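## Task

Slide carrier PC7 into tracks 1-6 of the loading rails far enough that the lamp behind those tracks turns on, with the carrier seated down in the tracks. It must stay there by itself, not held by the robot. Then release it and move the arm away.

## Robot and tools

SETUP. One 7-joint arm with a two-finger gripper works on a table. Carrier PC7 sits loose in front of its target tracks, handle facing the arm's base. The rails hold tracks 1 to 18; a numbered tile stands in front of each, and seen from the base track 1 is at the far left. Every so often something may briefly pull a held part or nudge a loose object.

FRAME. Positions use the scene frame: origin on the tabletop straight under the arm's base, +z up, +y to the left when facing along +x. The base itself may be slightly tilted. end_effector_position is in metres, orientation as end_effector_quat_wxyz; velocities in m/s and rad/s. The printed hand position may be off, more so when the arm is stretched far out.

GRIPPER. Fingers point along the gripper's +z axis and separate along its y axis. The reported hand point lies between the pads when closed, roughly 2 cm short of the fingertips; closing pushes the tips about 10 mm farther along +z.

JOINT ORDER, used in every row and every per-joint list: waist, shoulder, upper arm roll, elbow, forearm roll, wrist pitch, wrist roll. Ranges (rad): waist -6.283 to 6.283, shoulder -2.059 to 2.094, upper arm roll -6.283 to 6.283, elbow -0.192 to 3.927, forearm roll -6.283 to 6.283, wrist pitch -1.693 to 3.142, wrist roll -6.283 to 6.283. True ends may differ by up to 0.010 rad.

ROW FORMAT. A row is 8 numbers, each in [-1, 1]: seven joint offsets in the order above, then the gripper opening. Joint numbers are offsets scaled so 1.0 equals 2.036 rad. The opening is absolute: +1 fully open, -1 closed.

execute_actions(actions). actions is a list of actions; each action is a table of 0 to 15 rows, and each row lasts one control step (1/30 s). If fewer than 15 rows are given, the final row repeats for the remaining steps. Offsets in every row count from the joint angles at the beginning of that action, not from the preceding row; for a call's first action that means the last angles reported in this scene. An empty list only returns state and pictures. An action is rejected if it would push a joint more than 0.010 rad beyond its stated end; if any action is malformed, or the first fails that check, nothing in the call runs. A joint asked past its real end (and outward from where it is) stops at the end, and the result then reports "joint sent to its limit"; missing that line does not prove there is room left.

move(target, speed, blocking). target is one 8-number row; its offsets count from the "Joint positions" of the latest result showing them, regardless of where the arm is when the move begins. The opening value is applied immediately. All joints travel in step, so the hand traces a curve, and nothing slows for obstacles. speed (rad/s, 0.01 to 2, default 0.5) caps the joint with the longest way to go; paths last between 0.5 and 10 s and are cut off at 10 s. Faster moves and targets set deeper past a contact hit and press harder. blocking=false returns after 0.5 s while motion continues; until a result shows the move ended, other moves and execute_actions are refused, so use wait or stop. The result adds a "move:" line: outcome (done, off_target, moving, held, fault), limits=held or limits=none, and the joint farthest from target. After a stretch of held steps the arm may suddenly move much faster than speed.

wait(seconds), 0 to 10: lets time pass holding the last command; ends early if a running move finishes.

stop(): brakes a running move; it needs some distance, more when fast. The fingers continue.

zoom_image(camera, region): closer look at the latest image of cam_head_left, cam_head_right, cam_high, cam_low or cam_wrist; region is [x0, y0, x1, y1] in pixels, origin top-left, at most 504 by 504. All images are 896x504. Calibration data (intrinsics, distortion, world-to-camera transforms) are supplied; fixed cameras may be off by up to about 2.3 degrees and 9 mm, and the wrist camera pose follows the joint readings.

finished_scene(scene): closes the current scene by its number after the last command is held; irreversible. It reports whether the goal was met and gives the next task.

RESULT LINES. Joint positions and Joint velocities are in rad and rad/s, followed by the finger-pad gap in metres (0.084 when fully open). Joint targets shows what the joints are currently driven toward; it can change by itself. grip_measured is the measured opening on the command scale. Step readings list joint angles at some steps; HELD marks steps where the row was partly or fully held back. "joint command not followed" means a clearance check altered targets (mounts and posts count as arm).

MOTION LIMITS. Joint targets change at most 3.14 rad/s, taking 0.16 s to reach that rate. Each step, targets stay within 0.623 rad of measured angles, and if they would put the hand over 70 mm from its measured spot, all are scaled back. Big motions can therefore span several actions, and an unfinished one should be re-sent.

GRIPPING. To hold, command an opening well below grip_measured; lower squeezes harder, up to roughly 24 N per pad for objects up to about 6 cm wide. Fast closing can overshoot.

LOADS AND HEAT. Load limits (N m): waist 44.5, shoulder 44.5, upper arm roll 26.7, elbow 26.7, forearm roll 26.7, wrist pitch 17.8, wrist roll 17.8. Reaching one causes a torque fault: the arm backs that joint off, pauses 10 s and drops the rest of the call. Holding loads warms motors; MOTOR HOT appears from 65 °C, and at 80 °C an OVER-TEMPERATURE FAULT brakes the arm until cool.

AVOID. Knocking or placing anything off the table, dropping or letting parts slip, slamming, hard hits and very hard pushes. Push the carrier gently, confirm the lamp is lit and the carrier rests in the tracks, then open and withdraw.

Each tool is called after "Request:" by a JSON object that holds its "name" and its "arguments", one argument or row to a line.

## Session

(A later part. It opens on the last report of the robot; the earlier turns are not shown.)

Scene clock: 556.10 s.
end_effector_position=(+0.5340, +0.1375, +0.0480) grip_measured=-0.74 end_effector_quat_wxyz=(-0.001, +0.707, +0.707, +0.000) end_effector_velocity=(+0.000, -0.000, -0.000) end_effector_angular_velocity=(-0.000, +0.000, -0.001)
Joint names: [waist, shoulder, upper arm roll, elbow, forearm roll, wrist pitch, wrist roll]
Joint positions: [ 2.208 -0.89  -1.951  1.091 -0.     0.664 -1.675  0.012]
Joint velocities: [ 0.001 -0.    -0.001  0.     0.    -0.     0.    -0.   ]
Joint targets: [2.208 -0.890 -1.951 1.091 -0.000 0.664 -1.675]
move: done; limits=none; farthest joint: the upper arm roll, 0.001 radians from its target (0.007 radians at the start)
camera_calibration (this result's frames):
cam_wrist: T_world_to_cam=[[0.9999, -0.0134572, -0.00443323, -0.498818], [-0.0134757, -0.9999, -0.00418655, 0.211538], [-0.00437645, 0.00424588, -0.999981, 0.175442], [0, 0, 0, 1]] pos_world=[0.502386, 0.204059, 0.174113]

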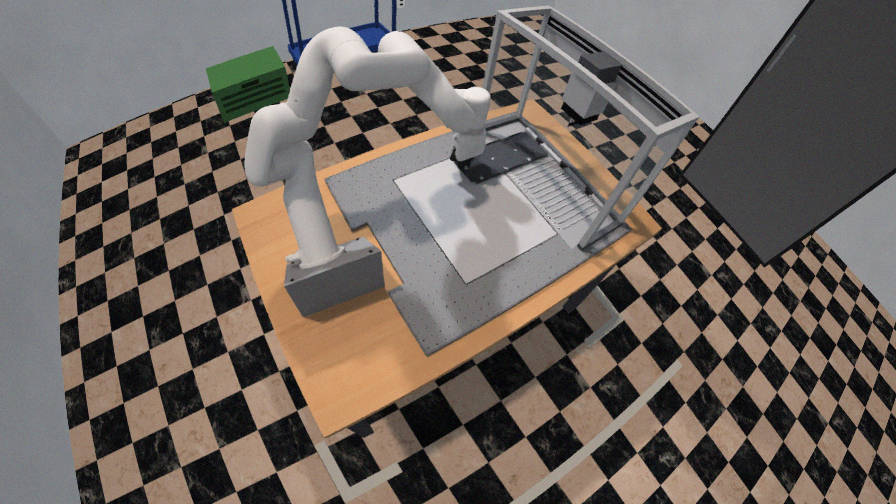

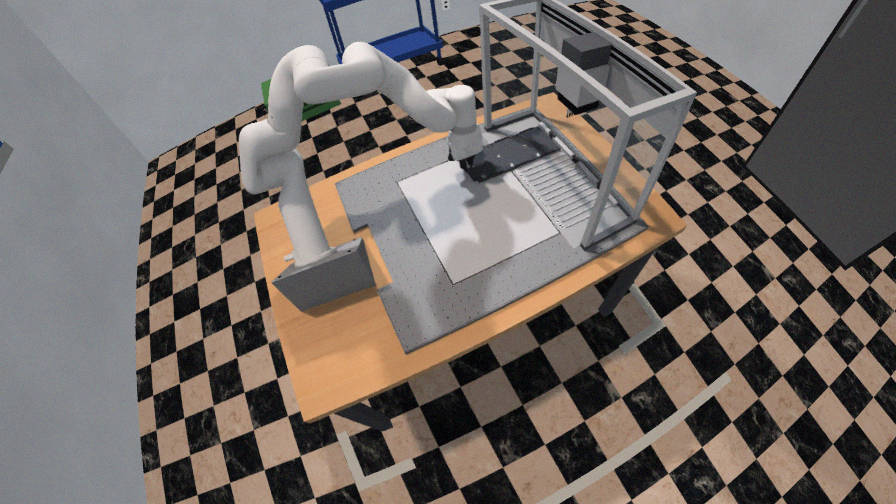

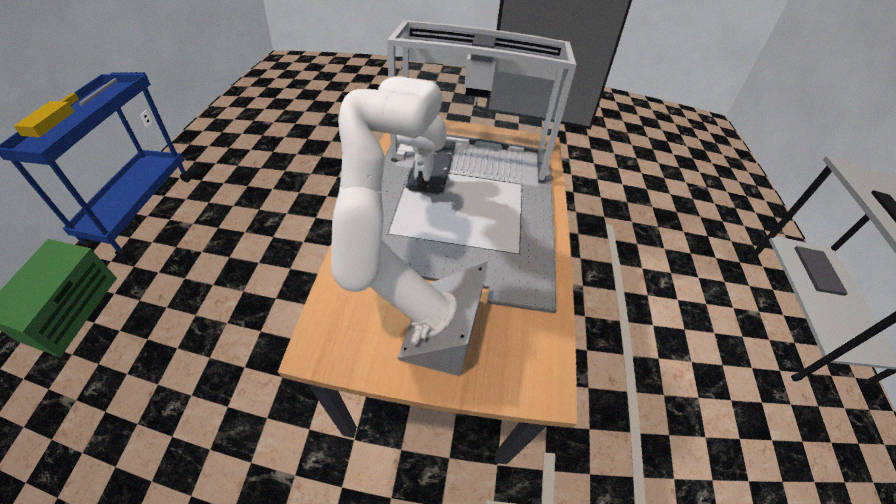

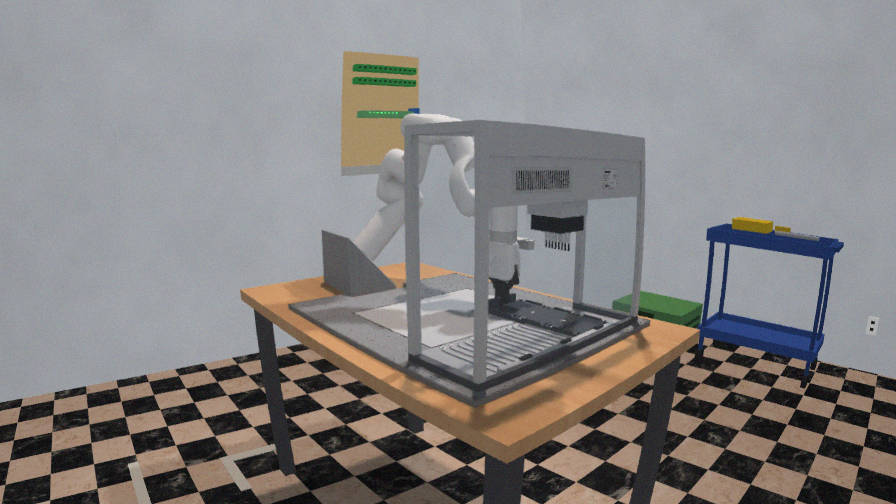

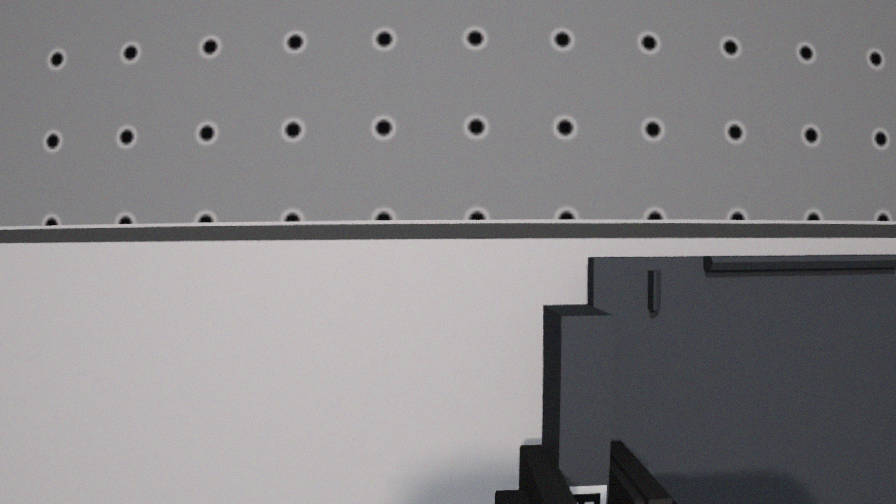

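Not lit yet; another 3 mm.

Request:
{"name": "move", "arguments": {
  "target": [0.0046, -0.0013, -0.0027, 0.0062, 0, 0.0024, 0.0003, -1],
  "speed": 0.025
}}

Request:
{"name": "zoom_image", "arguments": {
  "camera": "cam_head_left",
  "region": [480, 115, 570, 185]
}}

Scene clock: 561.83 s.
end_effector_position=(+0.5370, +0.1375, +0.0480) grip_measured=-0.74 end_effector_quat_wxyz=(-0.001, +0.707, +0.707, +0.000) end_effector_velocity=(+0.000, -0.001, +0.000) end_effector_angular_velocity=(-0.000, +0.001, -0.001)
Joint names: [waist, shoulder, upper arm roll, elbow, forearm roll, wrist pitch, wrist roll]
Joint positions: [ 2.217 -0.892 -1.956  1.103 -0.     0.669 -1.675  0.012]
Joint velocities: [-0.    -0.    -0.001  0.002 -0.     0.003  0.     0.   ]
Joint targets: [2.217 -0.892 -1.956 1.103 -0.000 0.669 -1.675]
move: done; limits=none; farthest joint: the elbow, 0.001 radians from its target (0.013 radians at the start)
camera_calibration (this result's frames):
cam_wrist: T_world_to_cam=[[0.999898, -0.0135682, -0.0045052, -0.501727], [-0.0135868, -0.999899, -0.00412392, 0.211562], [-0.00444879, 0.00418471, -0.999981, 0.175499], [0, 0, 0, 1]] pos_world=[0.505331, 0.203999, 0.174107]

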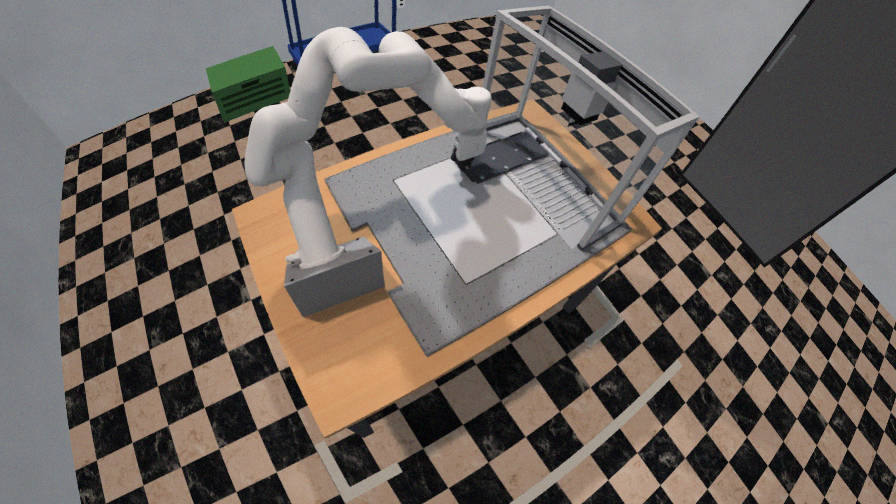

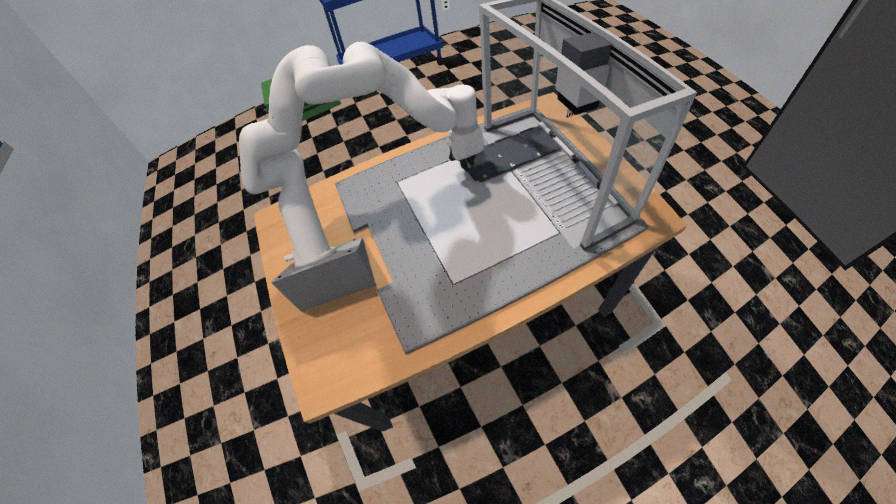

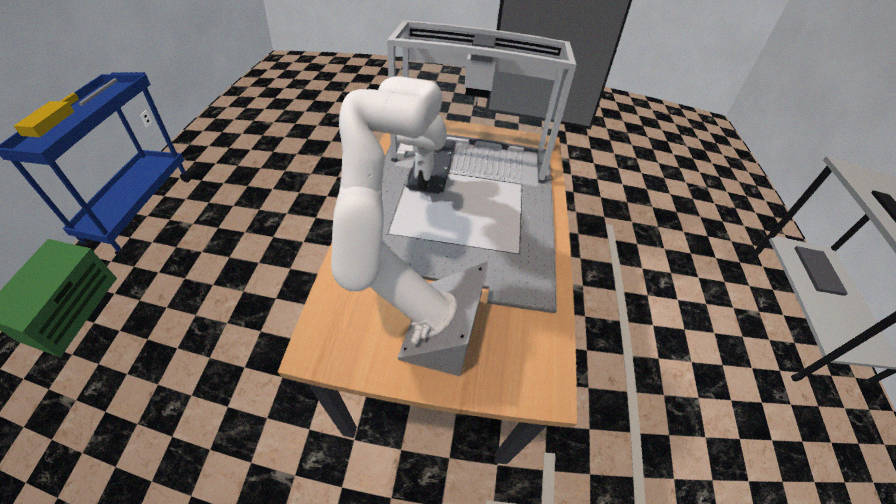

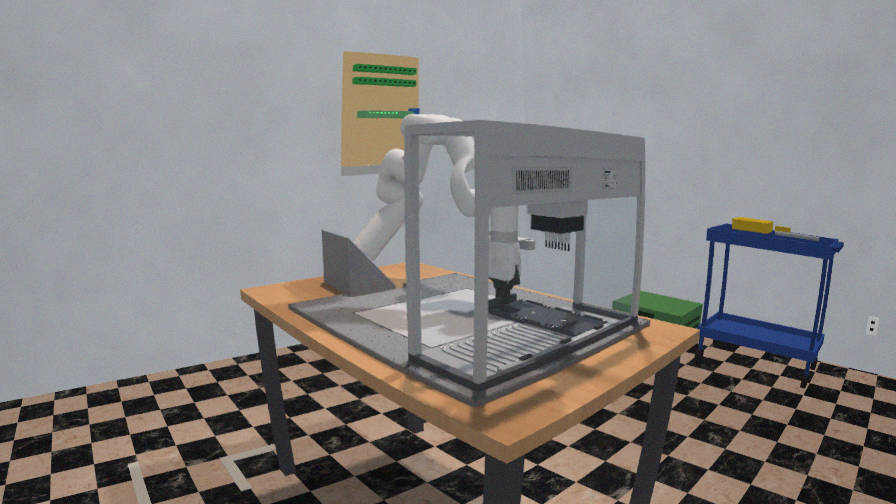

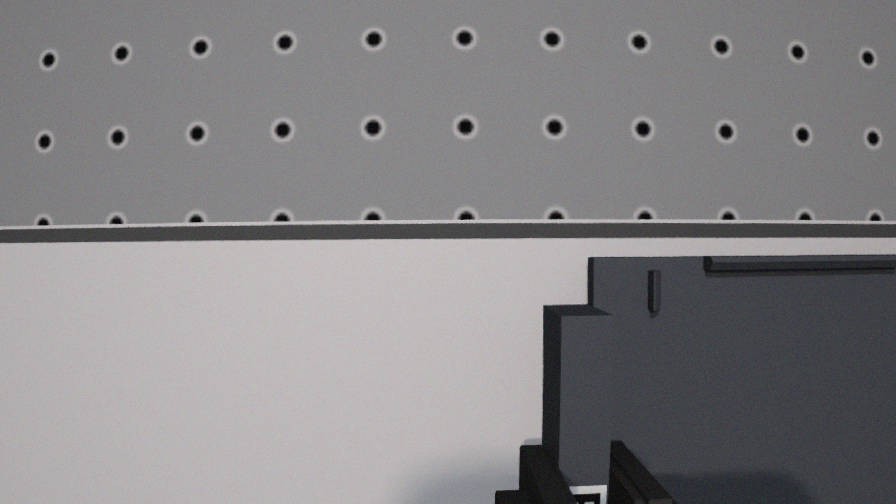

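Region (480, 115, 570, 185) of cam_head_left's 896x504 image, scaled by 5.600, with more detail than that image has.

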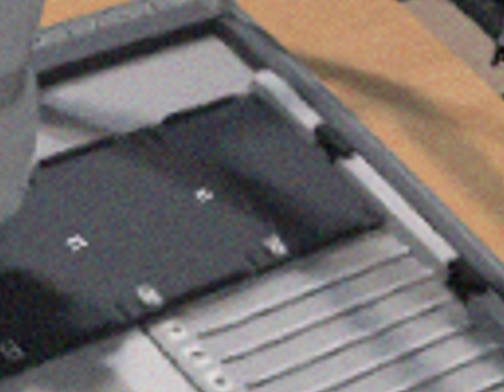

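Request:
{"name": "move", "arguments": {
  "target": [0.0046, -0.0013, -0.0027, 0.0064, 0, 0.0024, 0.0003, -1],
  "speed": 0.025
}}

Request:
{"name": "zoom_image", "arguments": {
  "camera": "cam_head_left",
  "region": [480, 115, 570, 185]
}}

Scene clock: 568.90 s.
end_effector_position=(+0.5401, +0.1374, +0.0481) grip_measured=-0.74 end_effector_quat_wxyz=(-0.000, +0.707, +0.707, +0.000) end_effector_velocity=(+0.000, -0.000, +0.000) end_effector_angular_velocity=(+0.000, +0.001, -0.001)
Joint names: [waist, shoulder, upper arm roll, elbow, forearm roll, wrist pitch, wrist roll]
Joint positions: [ 2.226 -0.895 -1.961  1.116 -0.     0.674 -1.674  0.012]
Joint velocities: [ 0.001 -0.    -0.001  0.002  0.001  0.002 -0.     0.   ]
Joint targets: [2.226 -0.895 -1.962 1.116 -0.000 0.674 -1.674]
move: done; limits=none; farthest joint: the waist, 0.000 radians from its target (0.009 radians at the start)
camera_calibration (this result's frames):
cam_wrist: T_world_to_cam=[[0.999898, -0.013668, -0.00418396, -0.504829], [-0.0136847, -0.999898, -0.00398124, 0.211559], [-0.00412912, 0.00403809, -0.999983, 0.175482], [0, 0, 0, 1]] pos_world=[0.508397, 0.203929, 0.174209]

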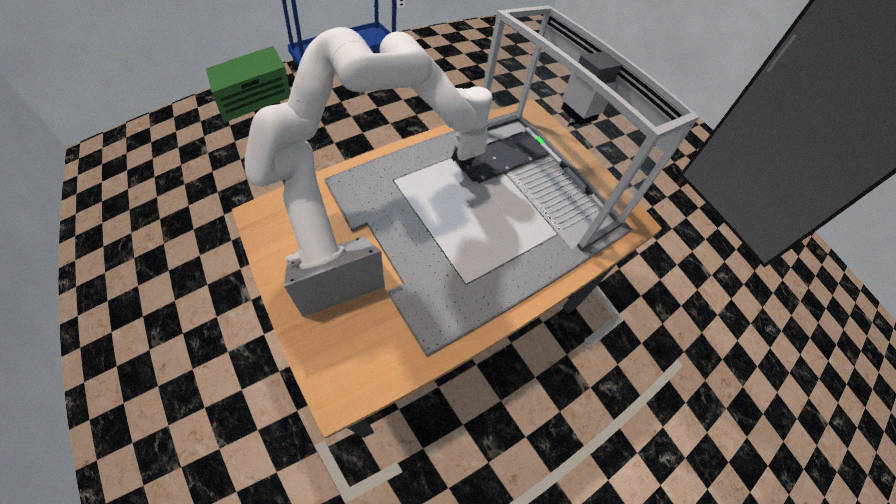

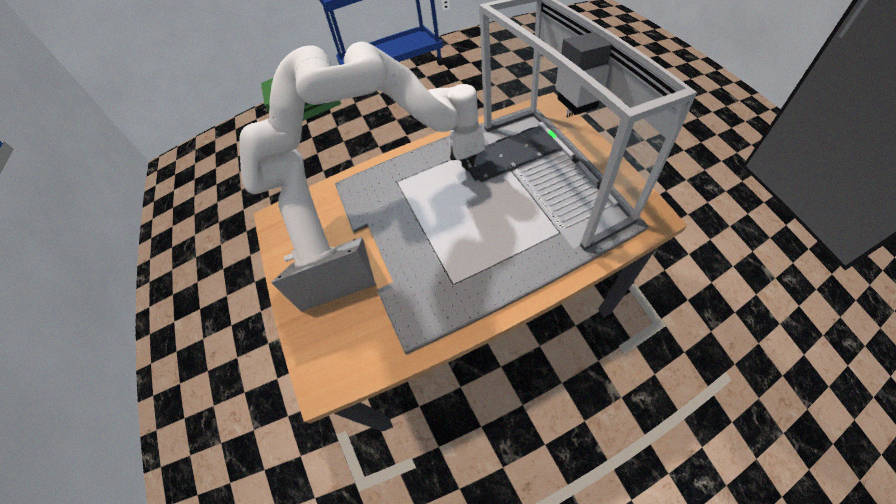

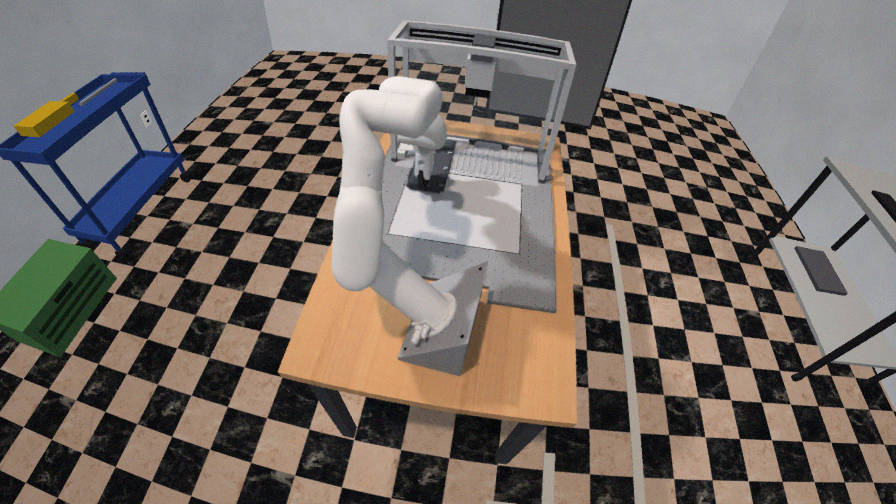

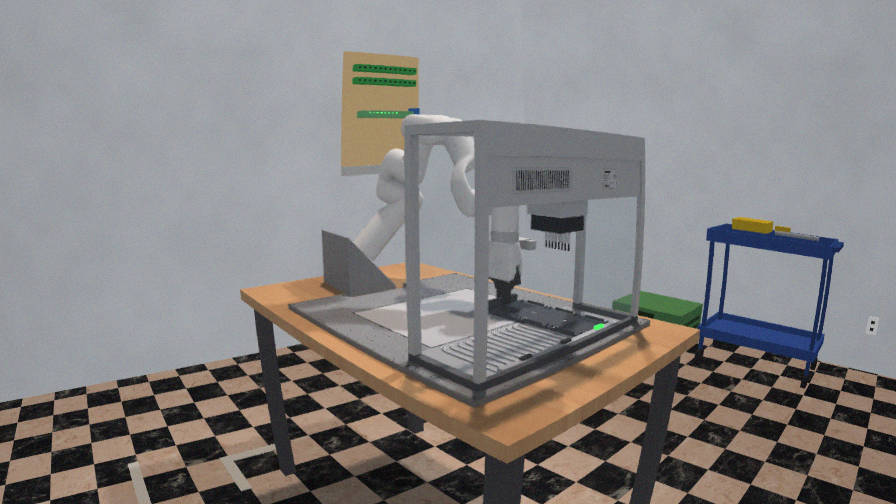

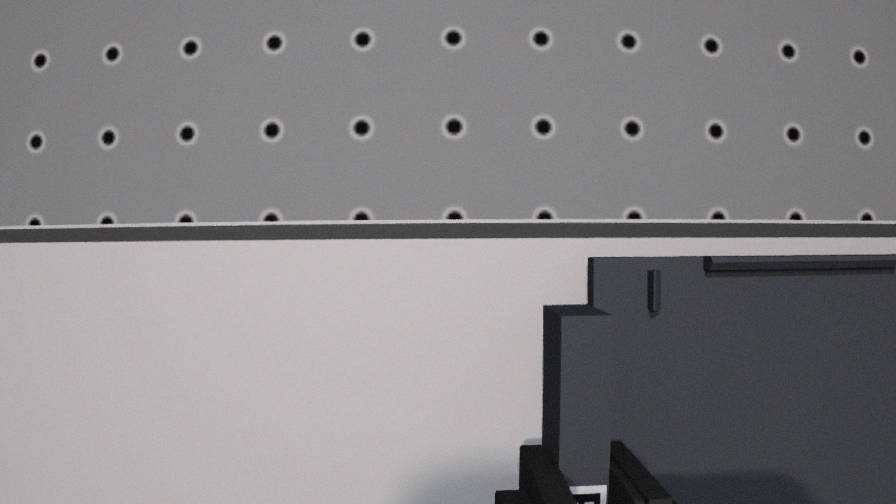

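Region (480, 115, 570, 185) of cam_head_left's 896x504 image, scaled by 5.600, with more detail than that image has.

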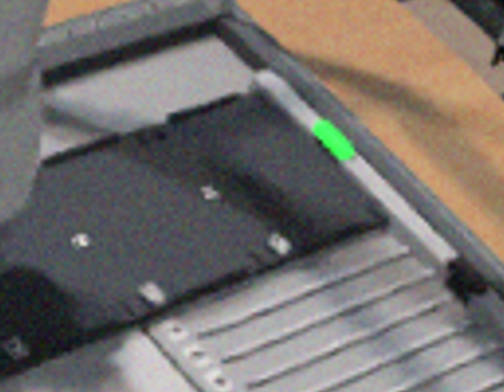

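Request:
{"name": "execute_actions", "arguments": {
  "actions": [
    [[0,0,0,0,0,0,0,-0.7],[0,0,0,0,0,0,0,-0.6],[0,0,0,0,0,0,0,-0.45],[0,0,0,0,0,0,0,-0.3],[0,0,0,0,0,0,0,-0.15],[0,0,0,0,0,0,0,0]]
  ]
}}

Request:
{"name": "move", "arguments": {
  "target": [-0.1239, 0.0306, 0.0807, 0, 0, 0.0992, 0, 0],
  "speed": 0.4
}}

Scene clock: 582.60 s.
end_effector_position=(+0.5402, +0.1373, +0.0482) grip_measured=-0.01 end_effector_quat_wxyz=(-0.000, +0.707, +0.707, +0.000) end_effector_velocity=(-0.001, +0.000, -0.001) end_effector_angular_velocity=(-0.000, +0.003, +0.001)
Joint names: [waist, shoulder, upper arm roll, elbow, forearm roll, wrist pitch, wrist roll]
Joint positions: [ 2.226 -0.895 -1.961  1.116 -0.     0.674 -1.674  0.044]
Joint velocities: [ 0.001 -0.001 -0.    -0.002 -0.001 -0.    -0.     0.   ]
Joint targets: [2.226 -0.895 -1.961 1.116 -0.000 0.674 -1.674]
Step readings (joint positions):
0: [2.226 -0.895 -1.962 1.116 -0.000 0.674 -1.674]
1: [2.226 -0.895 -1.962 1.116 -0.000 0.674 -1.674]
2: [2.226 -0.895 -1.962 1.116 -0.000 0.674 -1.674]
4: [2.226 -0.894 -1.961 1.118 -0.000 0.673 -1.674]
8: [2.225 -0.894 -1.962 1.118 -0.000 0.673 -1.674]
15: Joint positions above
camera_calibration (this result's frames):
cam_wrist: T_world_to_cam=[[0.999899, -0.0137139, -0.00368216, -0.505021], [-0.0137282, -0.999898, -0.00388111, 0.211528], [-0.00362856, 0.00393126, -0.999986, 0.175398], [0, 0, 0, 1]] pos_world=[0.50851, 0.203891, 0.174356]

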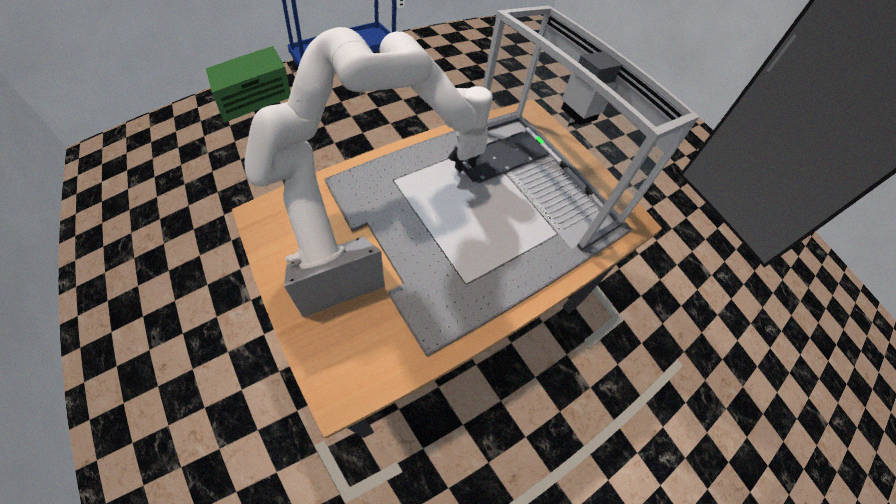

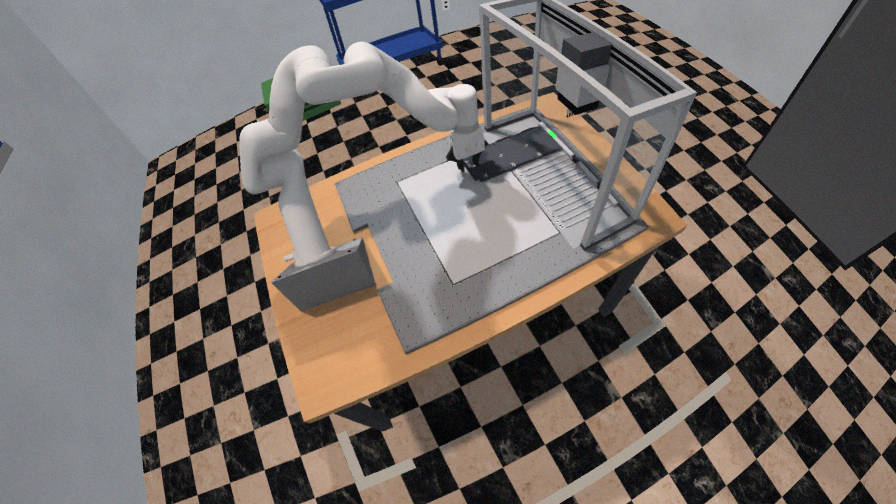

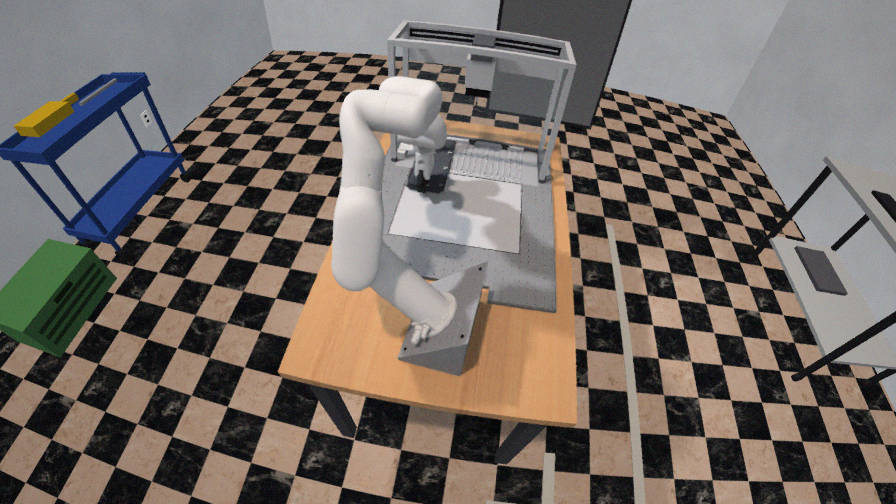

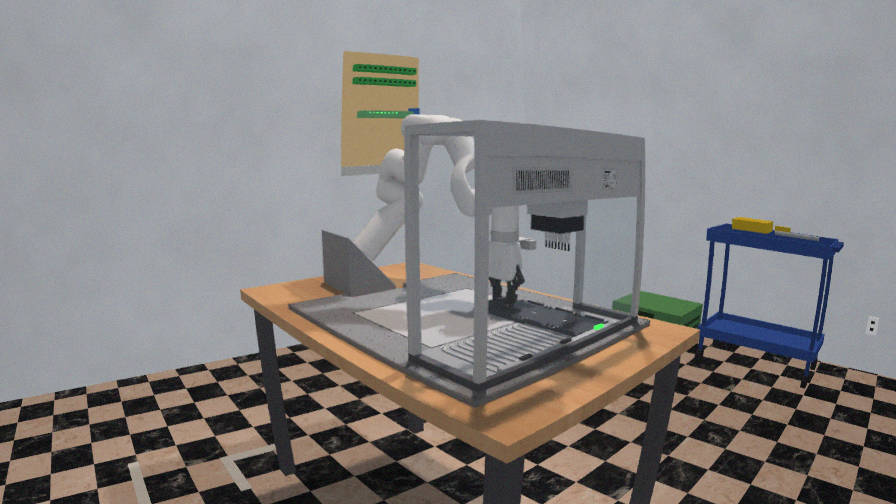

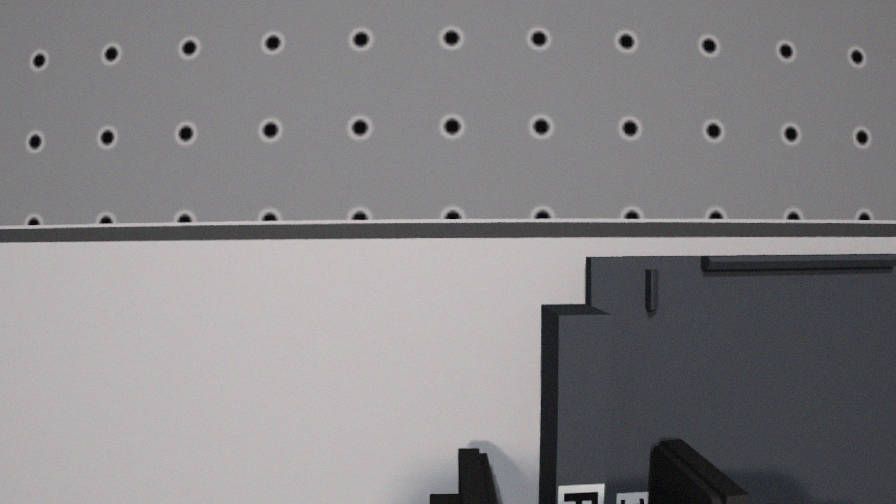

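Scene clock: 583.73 s.
end_effector_position=(+0.5263, +0.1388, +0.1367) grip_measured=-0.01 end_effector_quat_wxyz=(-0.000, +0.707, +0.707, -0.000) end_effector_velocity=(+0.001, -0.002, +0.003) end_effector_angular_velocity=(-0.000, -0.005, -0.004)
Joint names: [waist, shoulder, upper arm roll, elbow, forearm roll, wrist pitch, wrist roll]
Joint positions: [ 1.975 -0.833 -1.797  1.116 -0.     0.875 -1.674  0.044]
Joint velocities: [-0.005  0.001 -0.     0.003  0.002  0.001 -0.     0.   ]
Joint targets: [1.974 -0.832 -1.797 1.116 -0.000 0.876 -1.674]
move: done; limits=none; farthest joint: the waist, 0.001 radians from its target (0.252 radians at the start)
camera_calibration (this result's frames):
cam_wrist: T_world_to_cam=[[0.999898, -0.0132794, -0.00521204, -0.490593], [-0.0132966, -0.999906, -0.00328765, 0.212861], [-0.00516789, 0.00335661, -0.999981, 0.264694], [0, 0, 0, 1]] pos_world=[0.494741, 0.205438, 0.262831]

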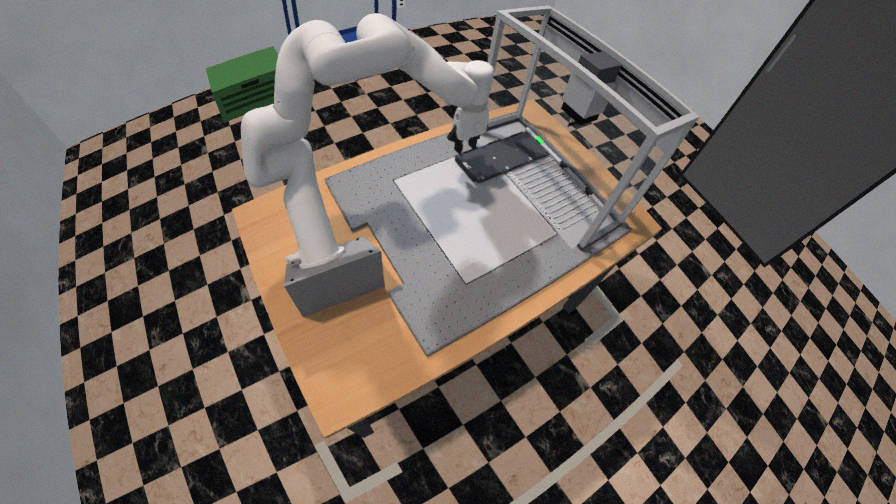

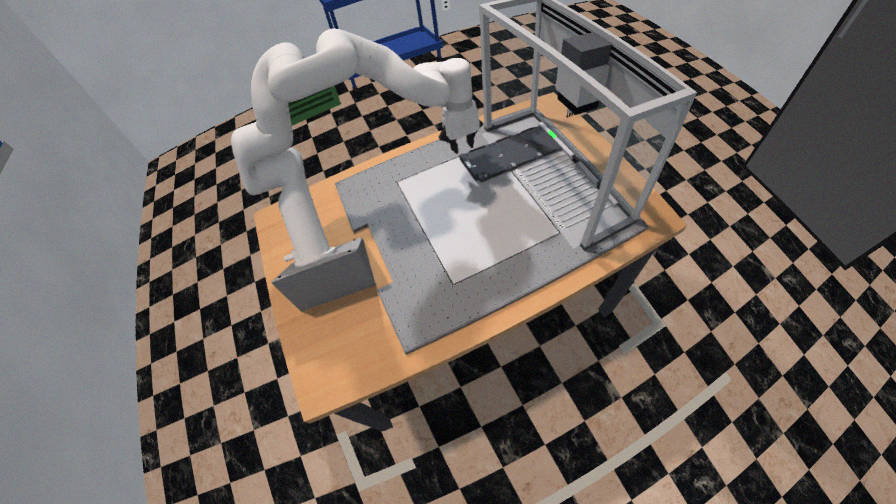

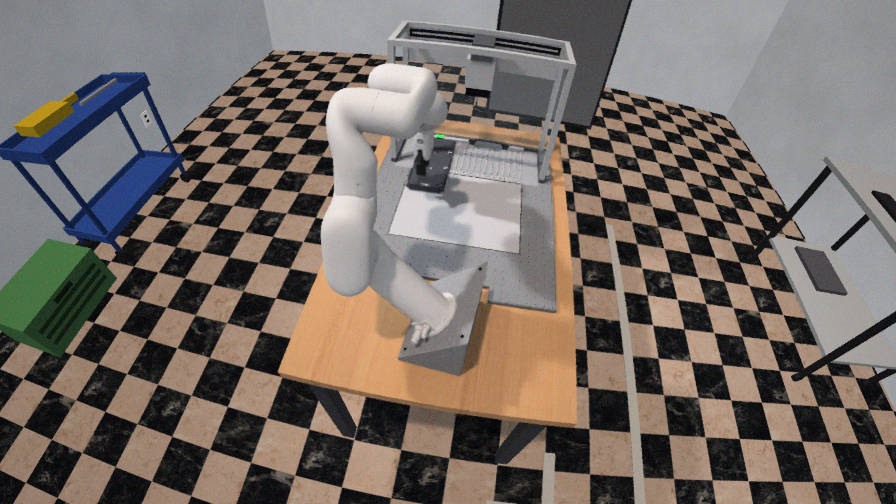

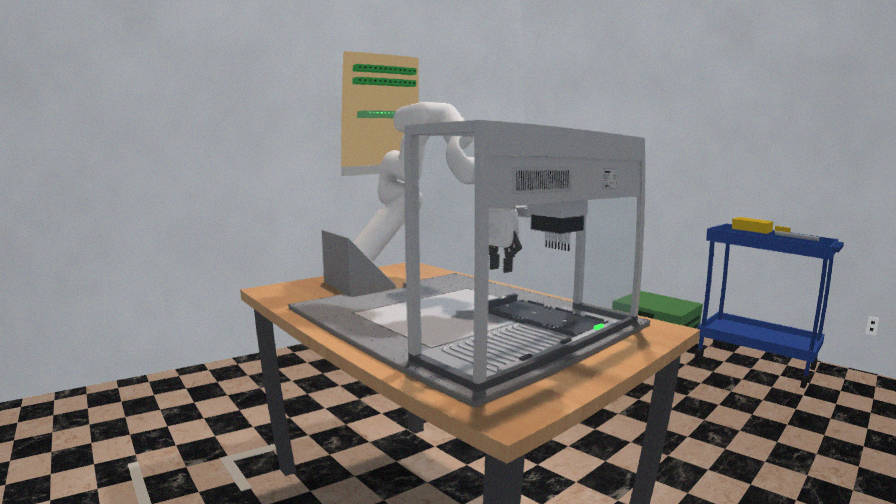

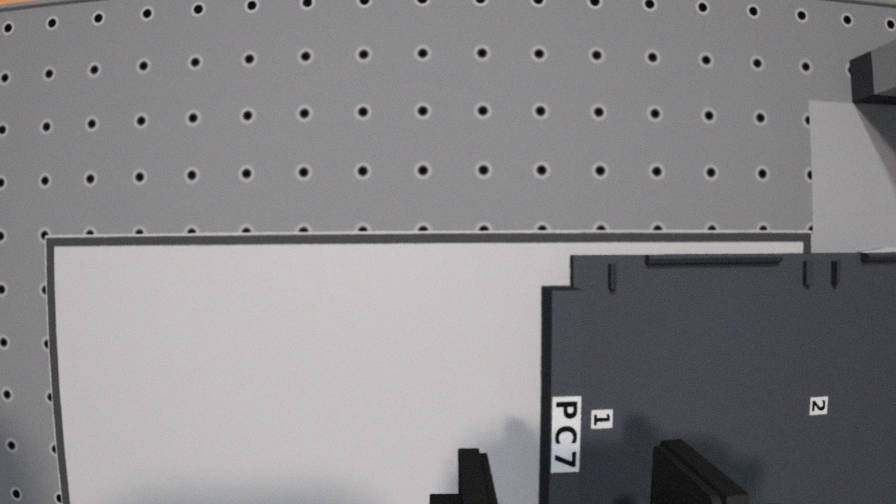

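Request:
{"name": "execute_actions", "arguments": {
  "actions": []
}}

Scene clock: 625.27 s.
end_effector_position=(+0.5265, +0.1386, +0.1371) grip_measured=-0.01 end_effector_quat_wxyz=(-0.000, +0.707, +0.707, -0.000) end_effector_velocity=(+0.000, +0.000, +0.000) end_effector_angular_velocity=(-0.001, -0.001, +0.002)
Joint names: [waist, shoulder, upper arm roll, elbow, forearm roll, wrist pitch, wrist roll]
Joint positions: [ 1.974 -0.832 -1.797  1.116 -0.     0.876 -1.674  0.044]
Joint velocities: [-0.     0.     0.001 -0.    -0.001 -0.001 -0.     0.   ]
Joint targets: [1.974 -0.832 -1.797 1.116 -0.000 0.876 -1.674]
camera_calibration (this result's frames):
cam_wrist: T_world_to_cam=[[0.999897, -0.0136361, -0.00440475, -0.490831], [-0.0136498, -0.999902, -0.00309022, 0.212805], [-0.00436218, 0.00315002, -0.999986, 0.26472], [0, 0, 0, 1]] pos_world=[0.49484, 0.205258, 0.263212]

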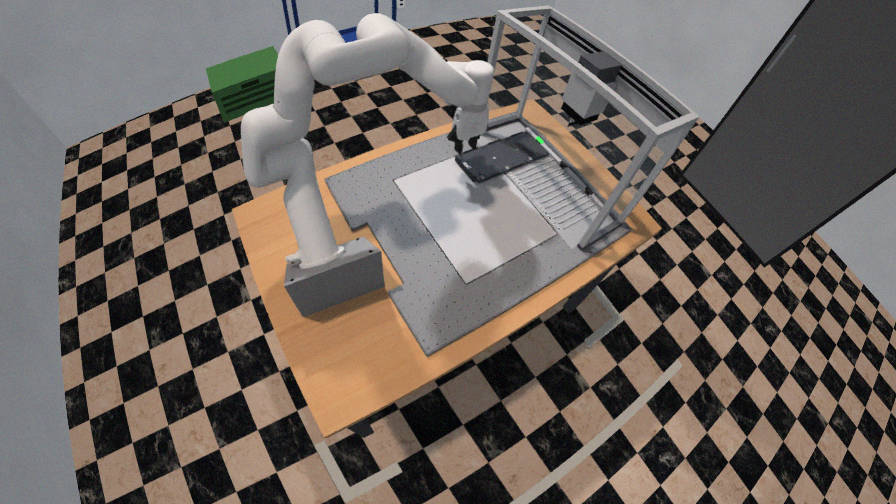

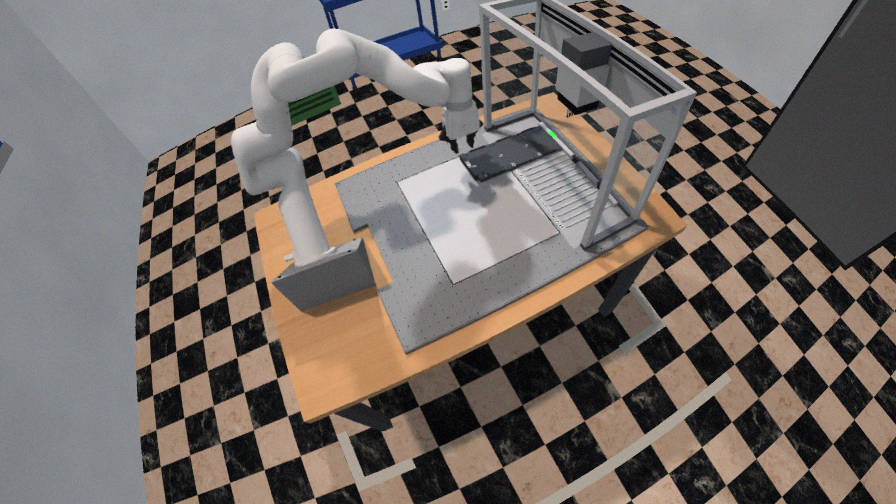

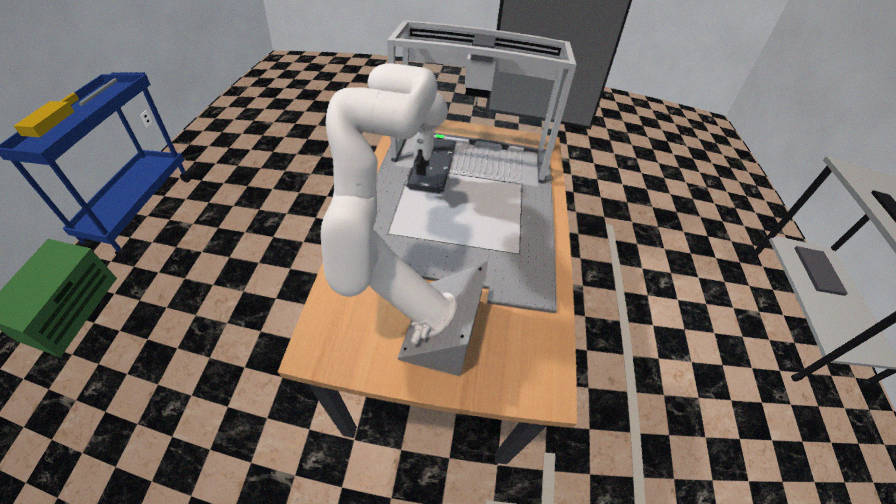

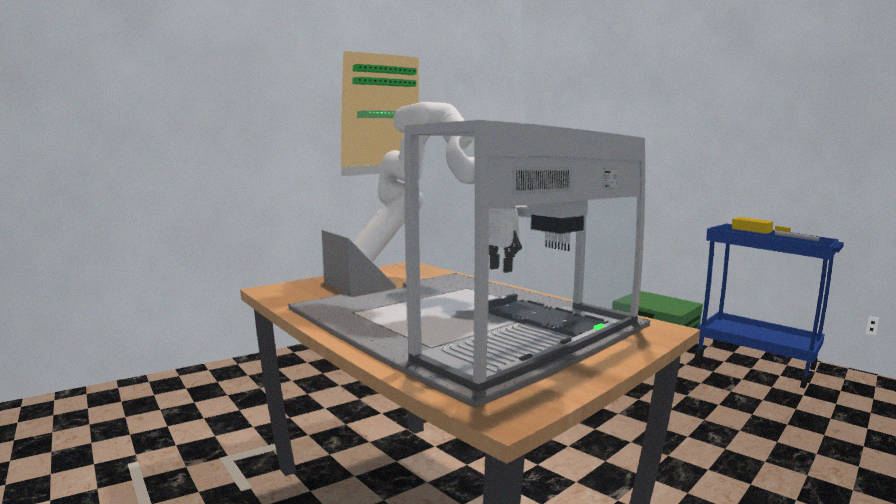

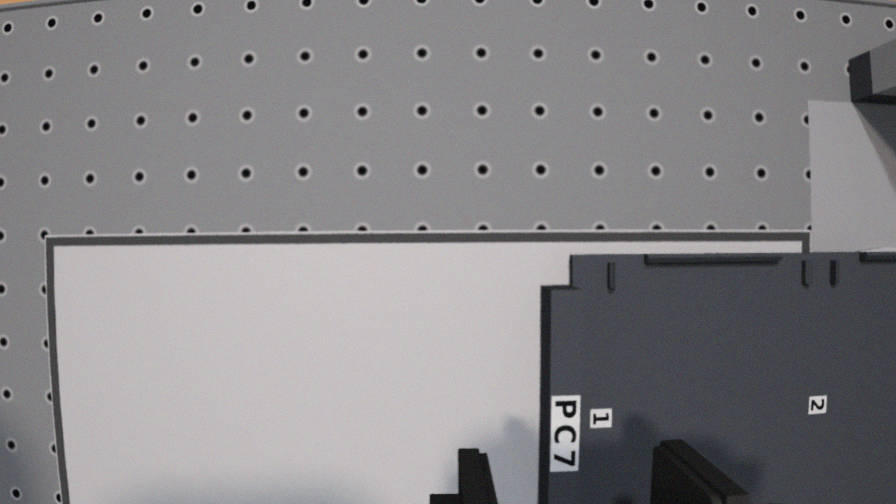

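Request:
{"name": "finished_scene", "arguments": {
  "scene": 1
}}

The scene is finished: the task was done.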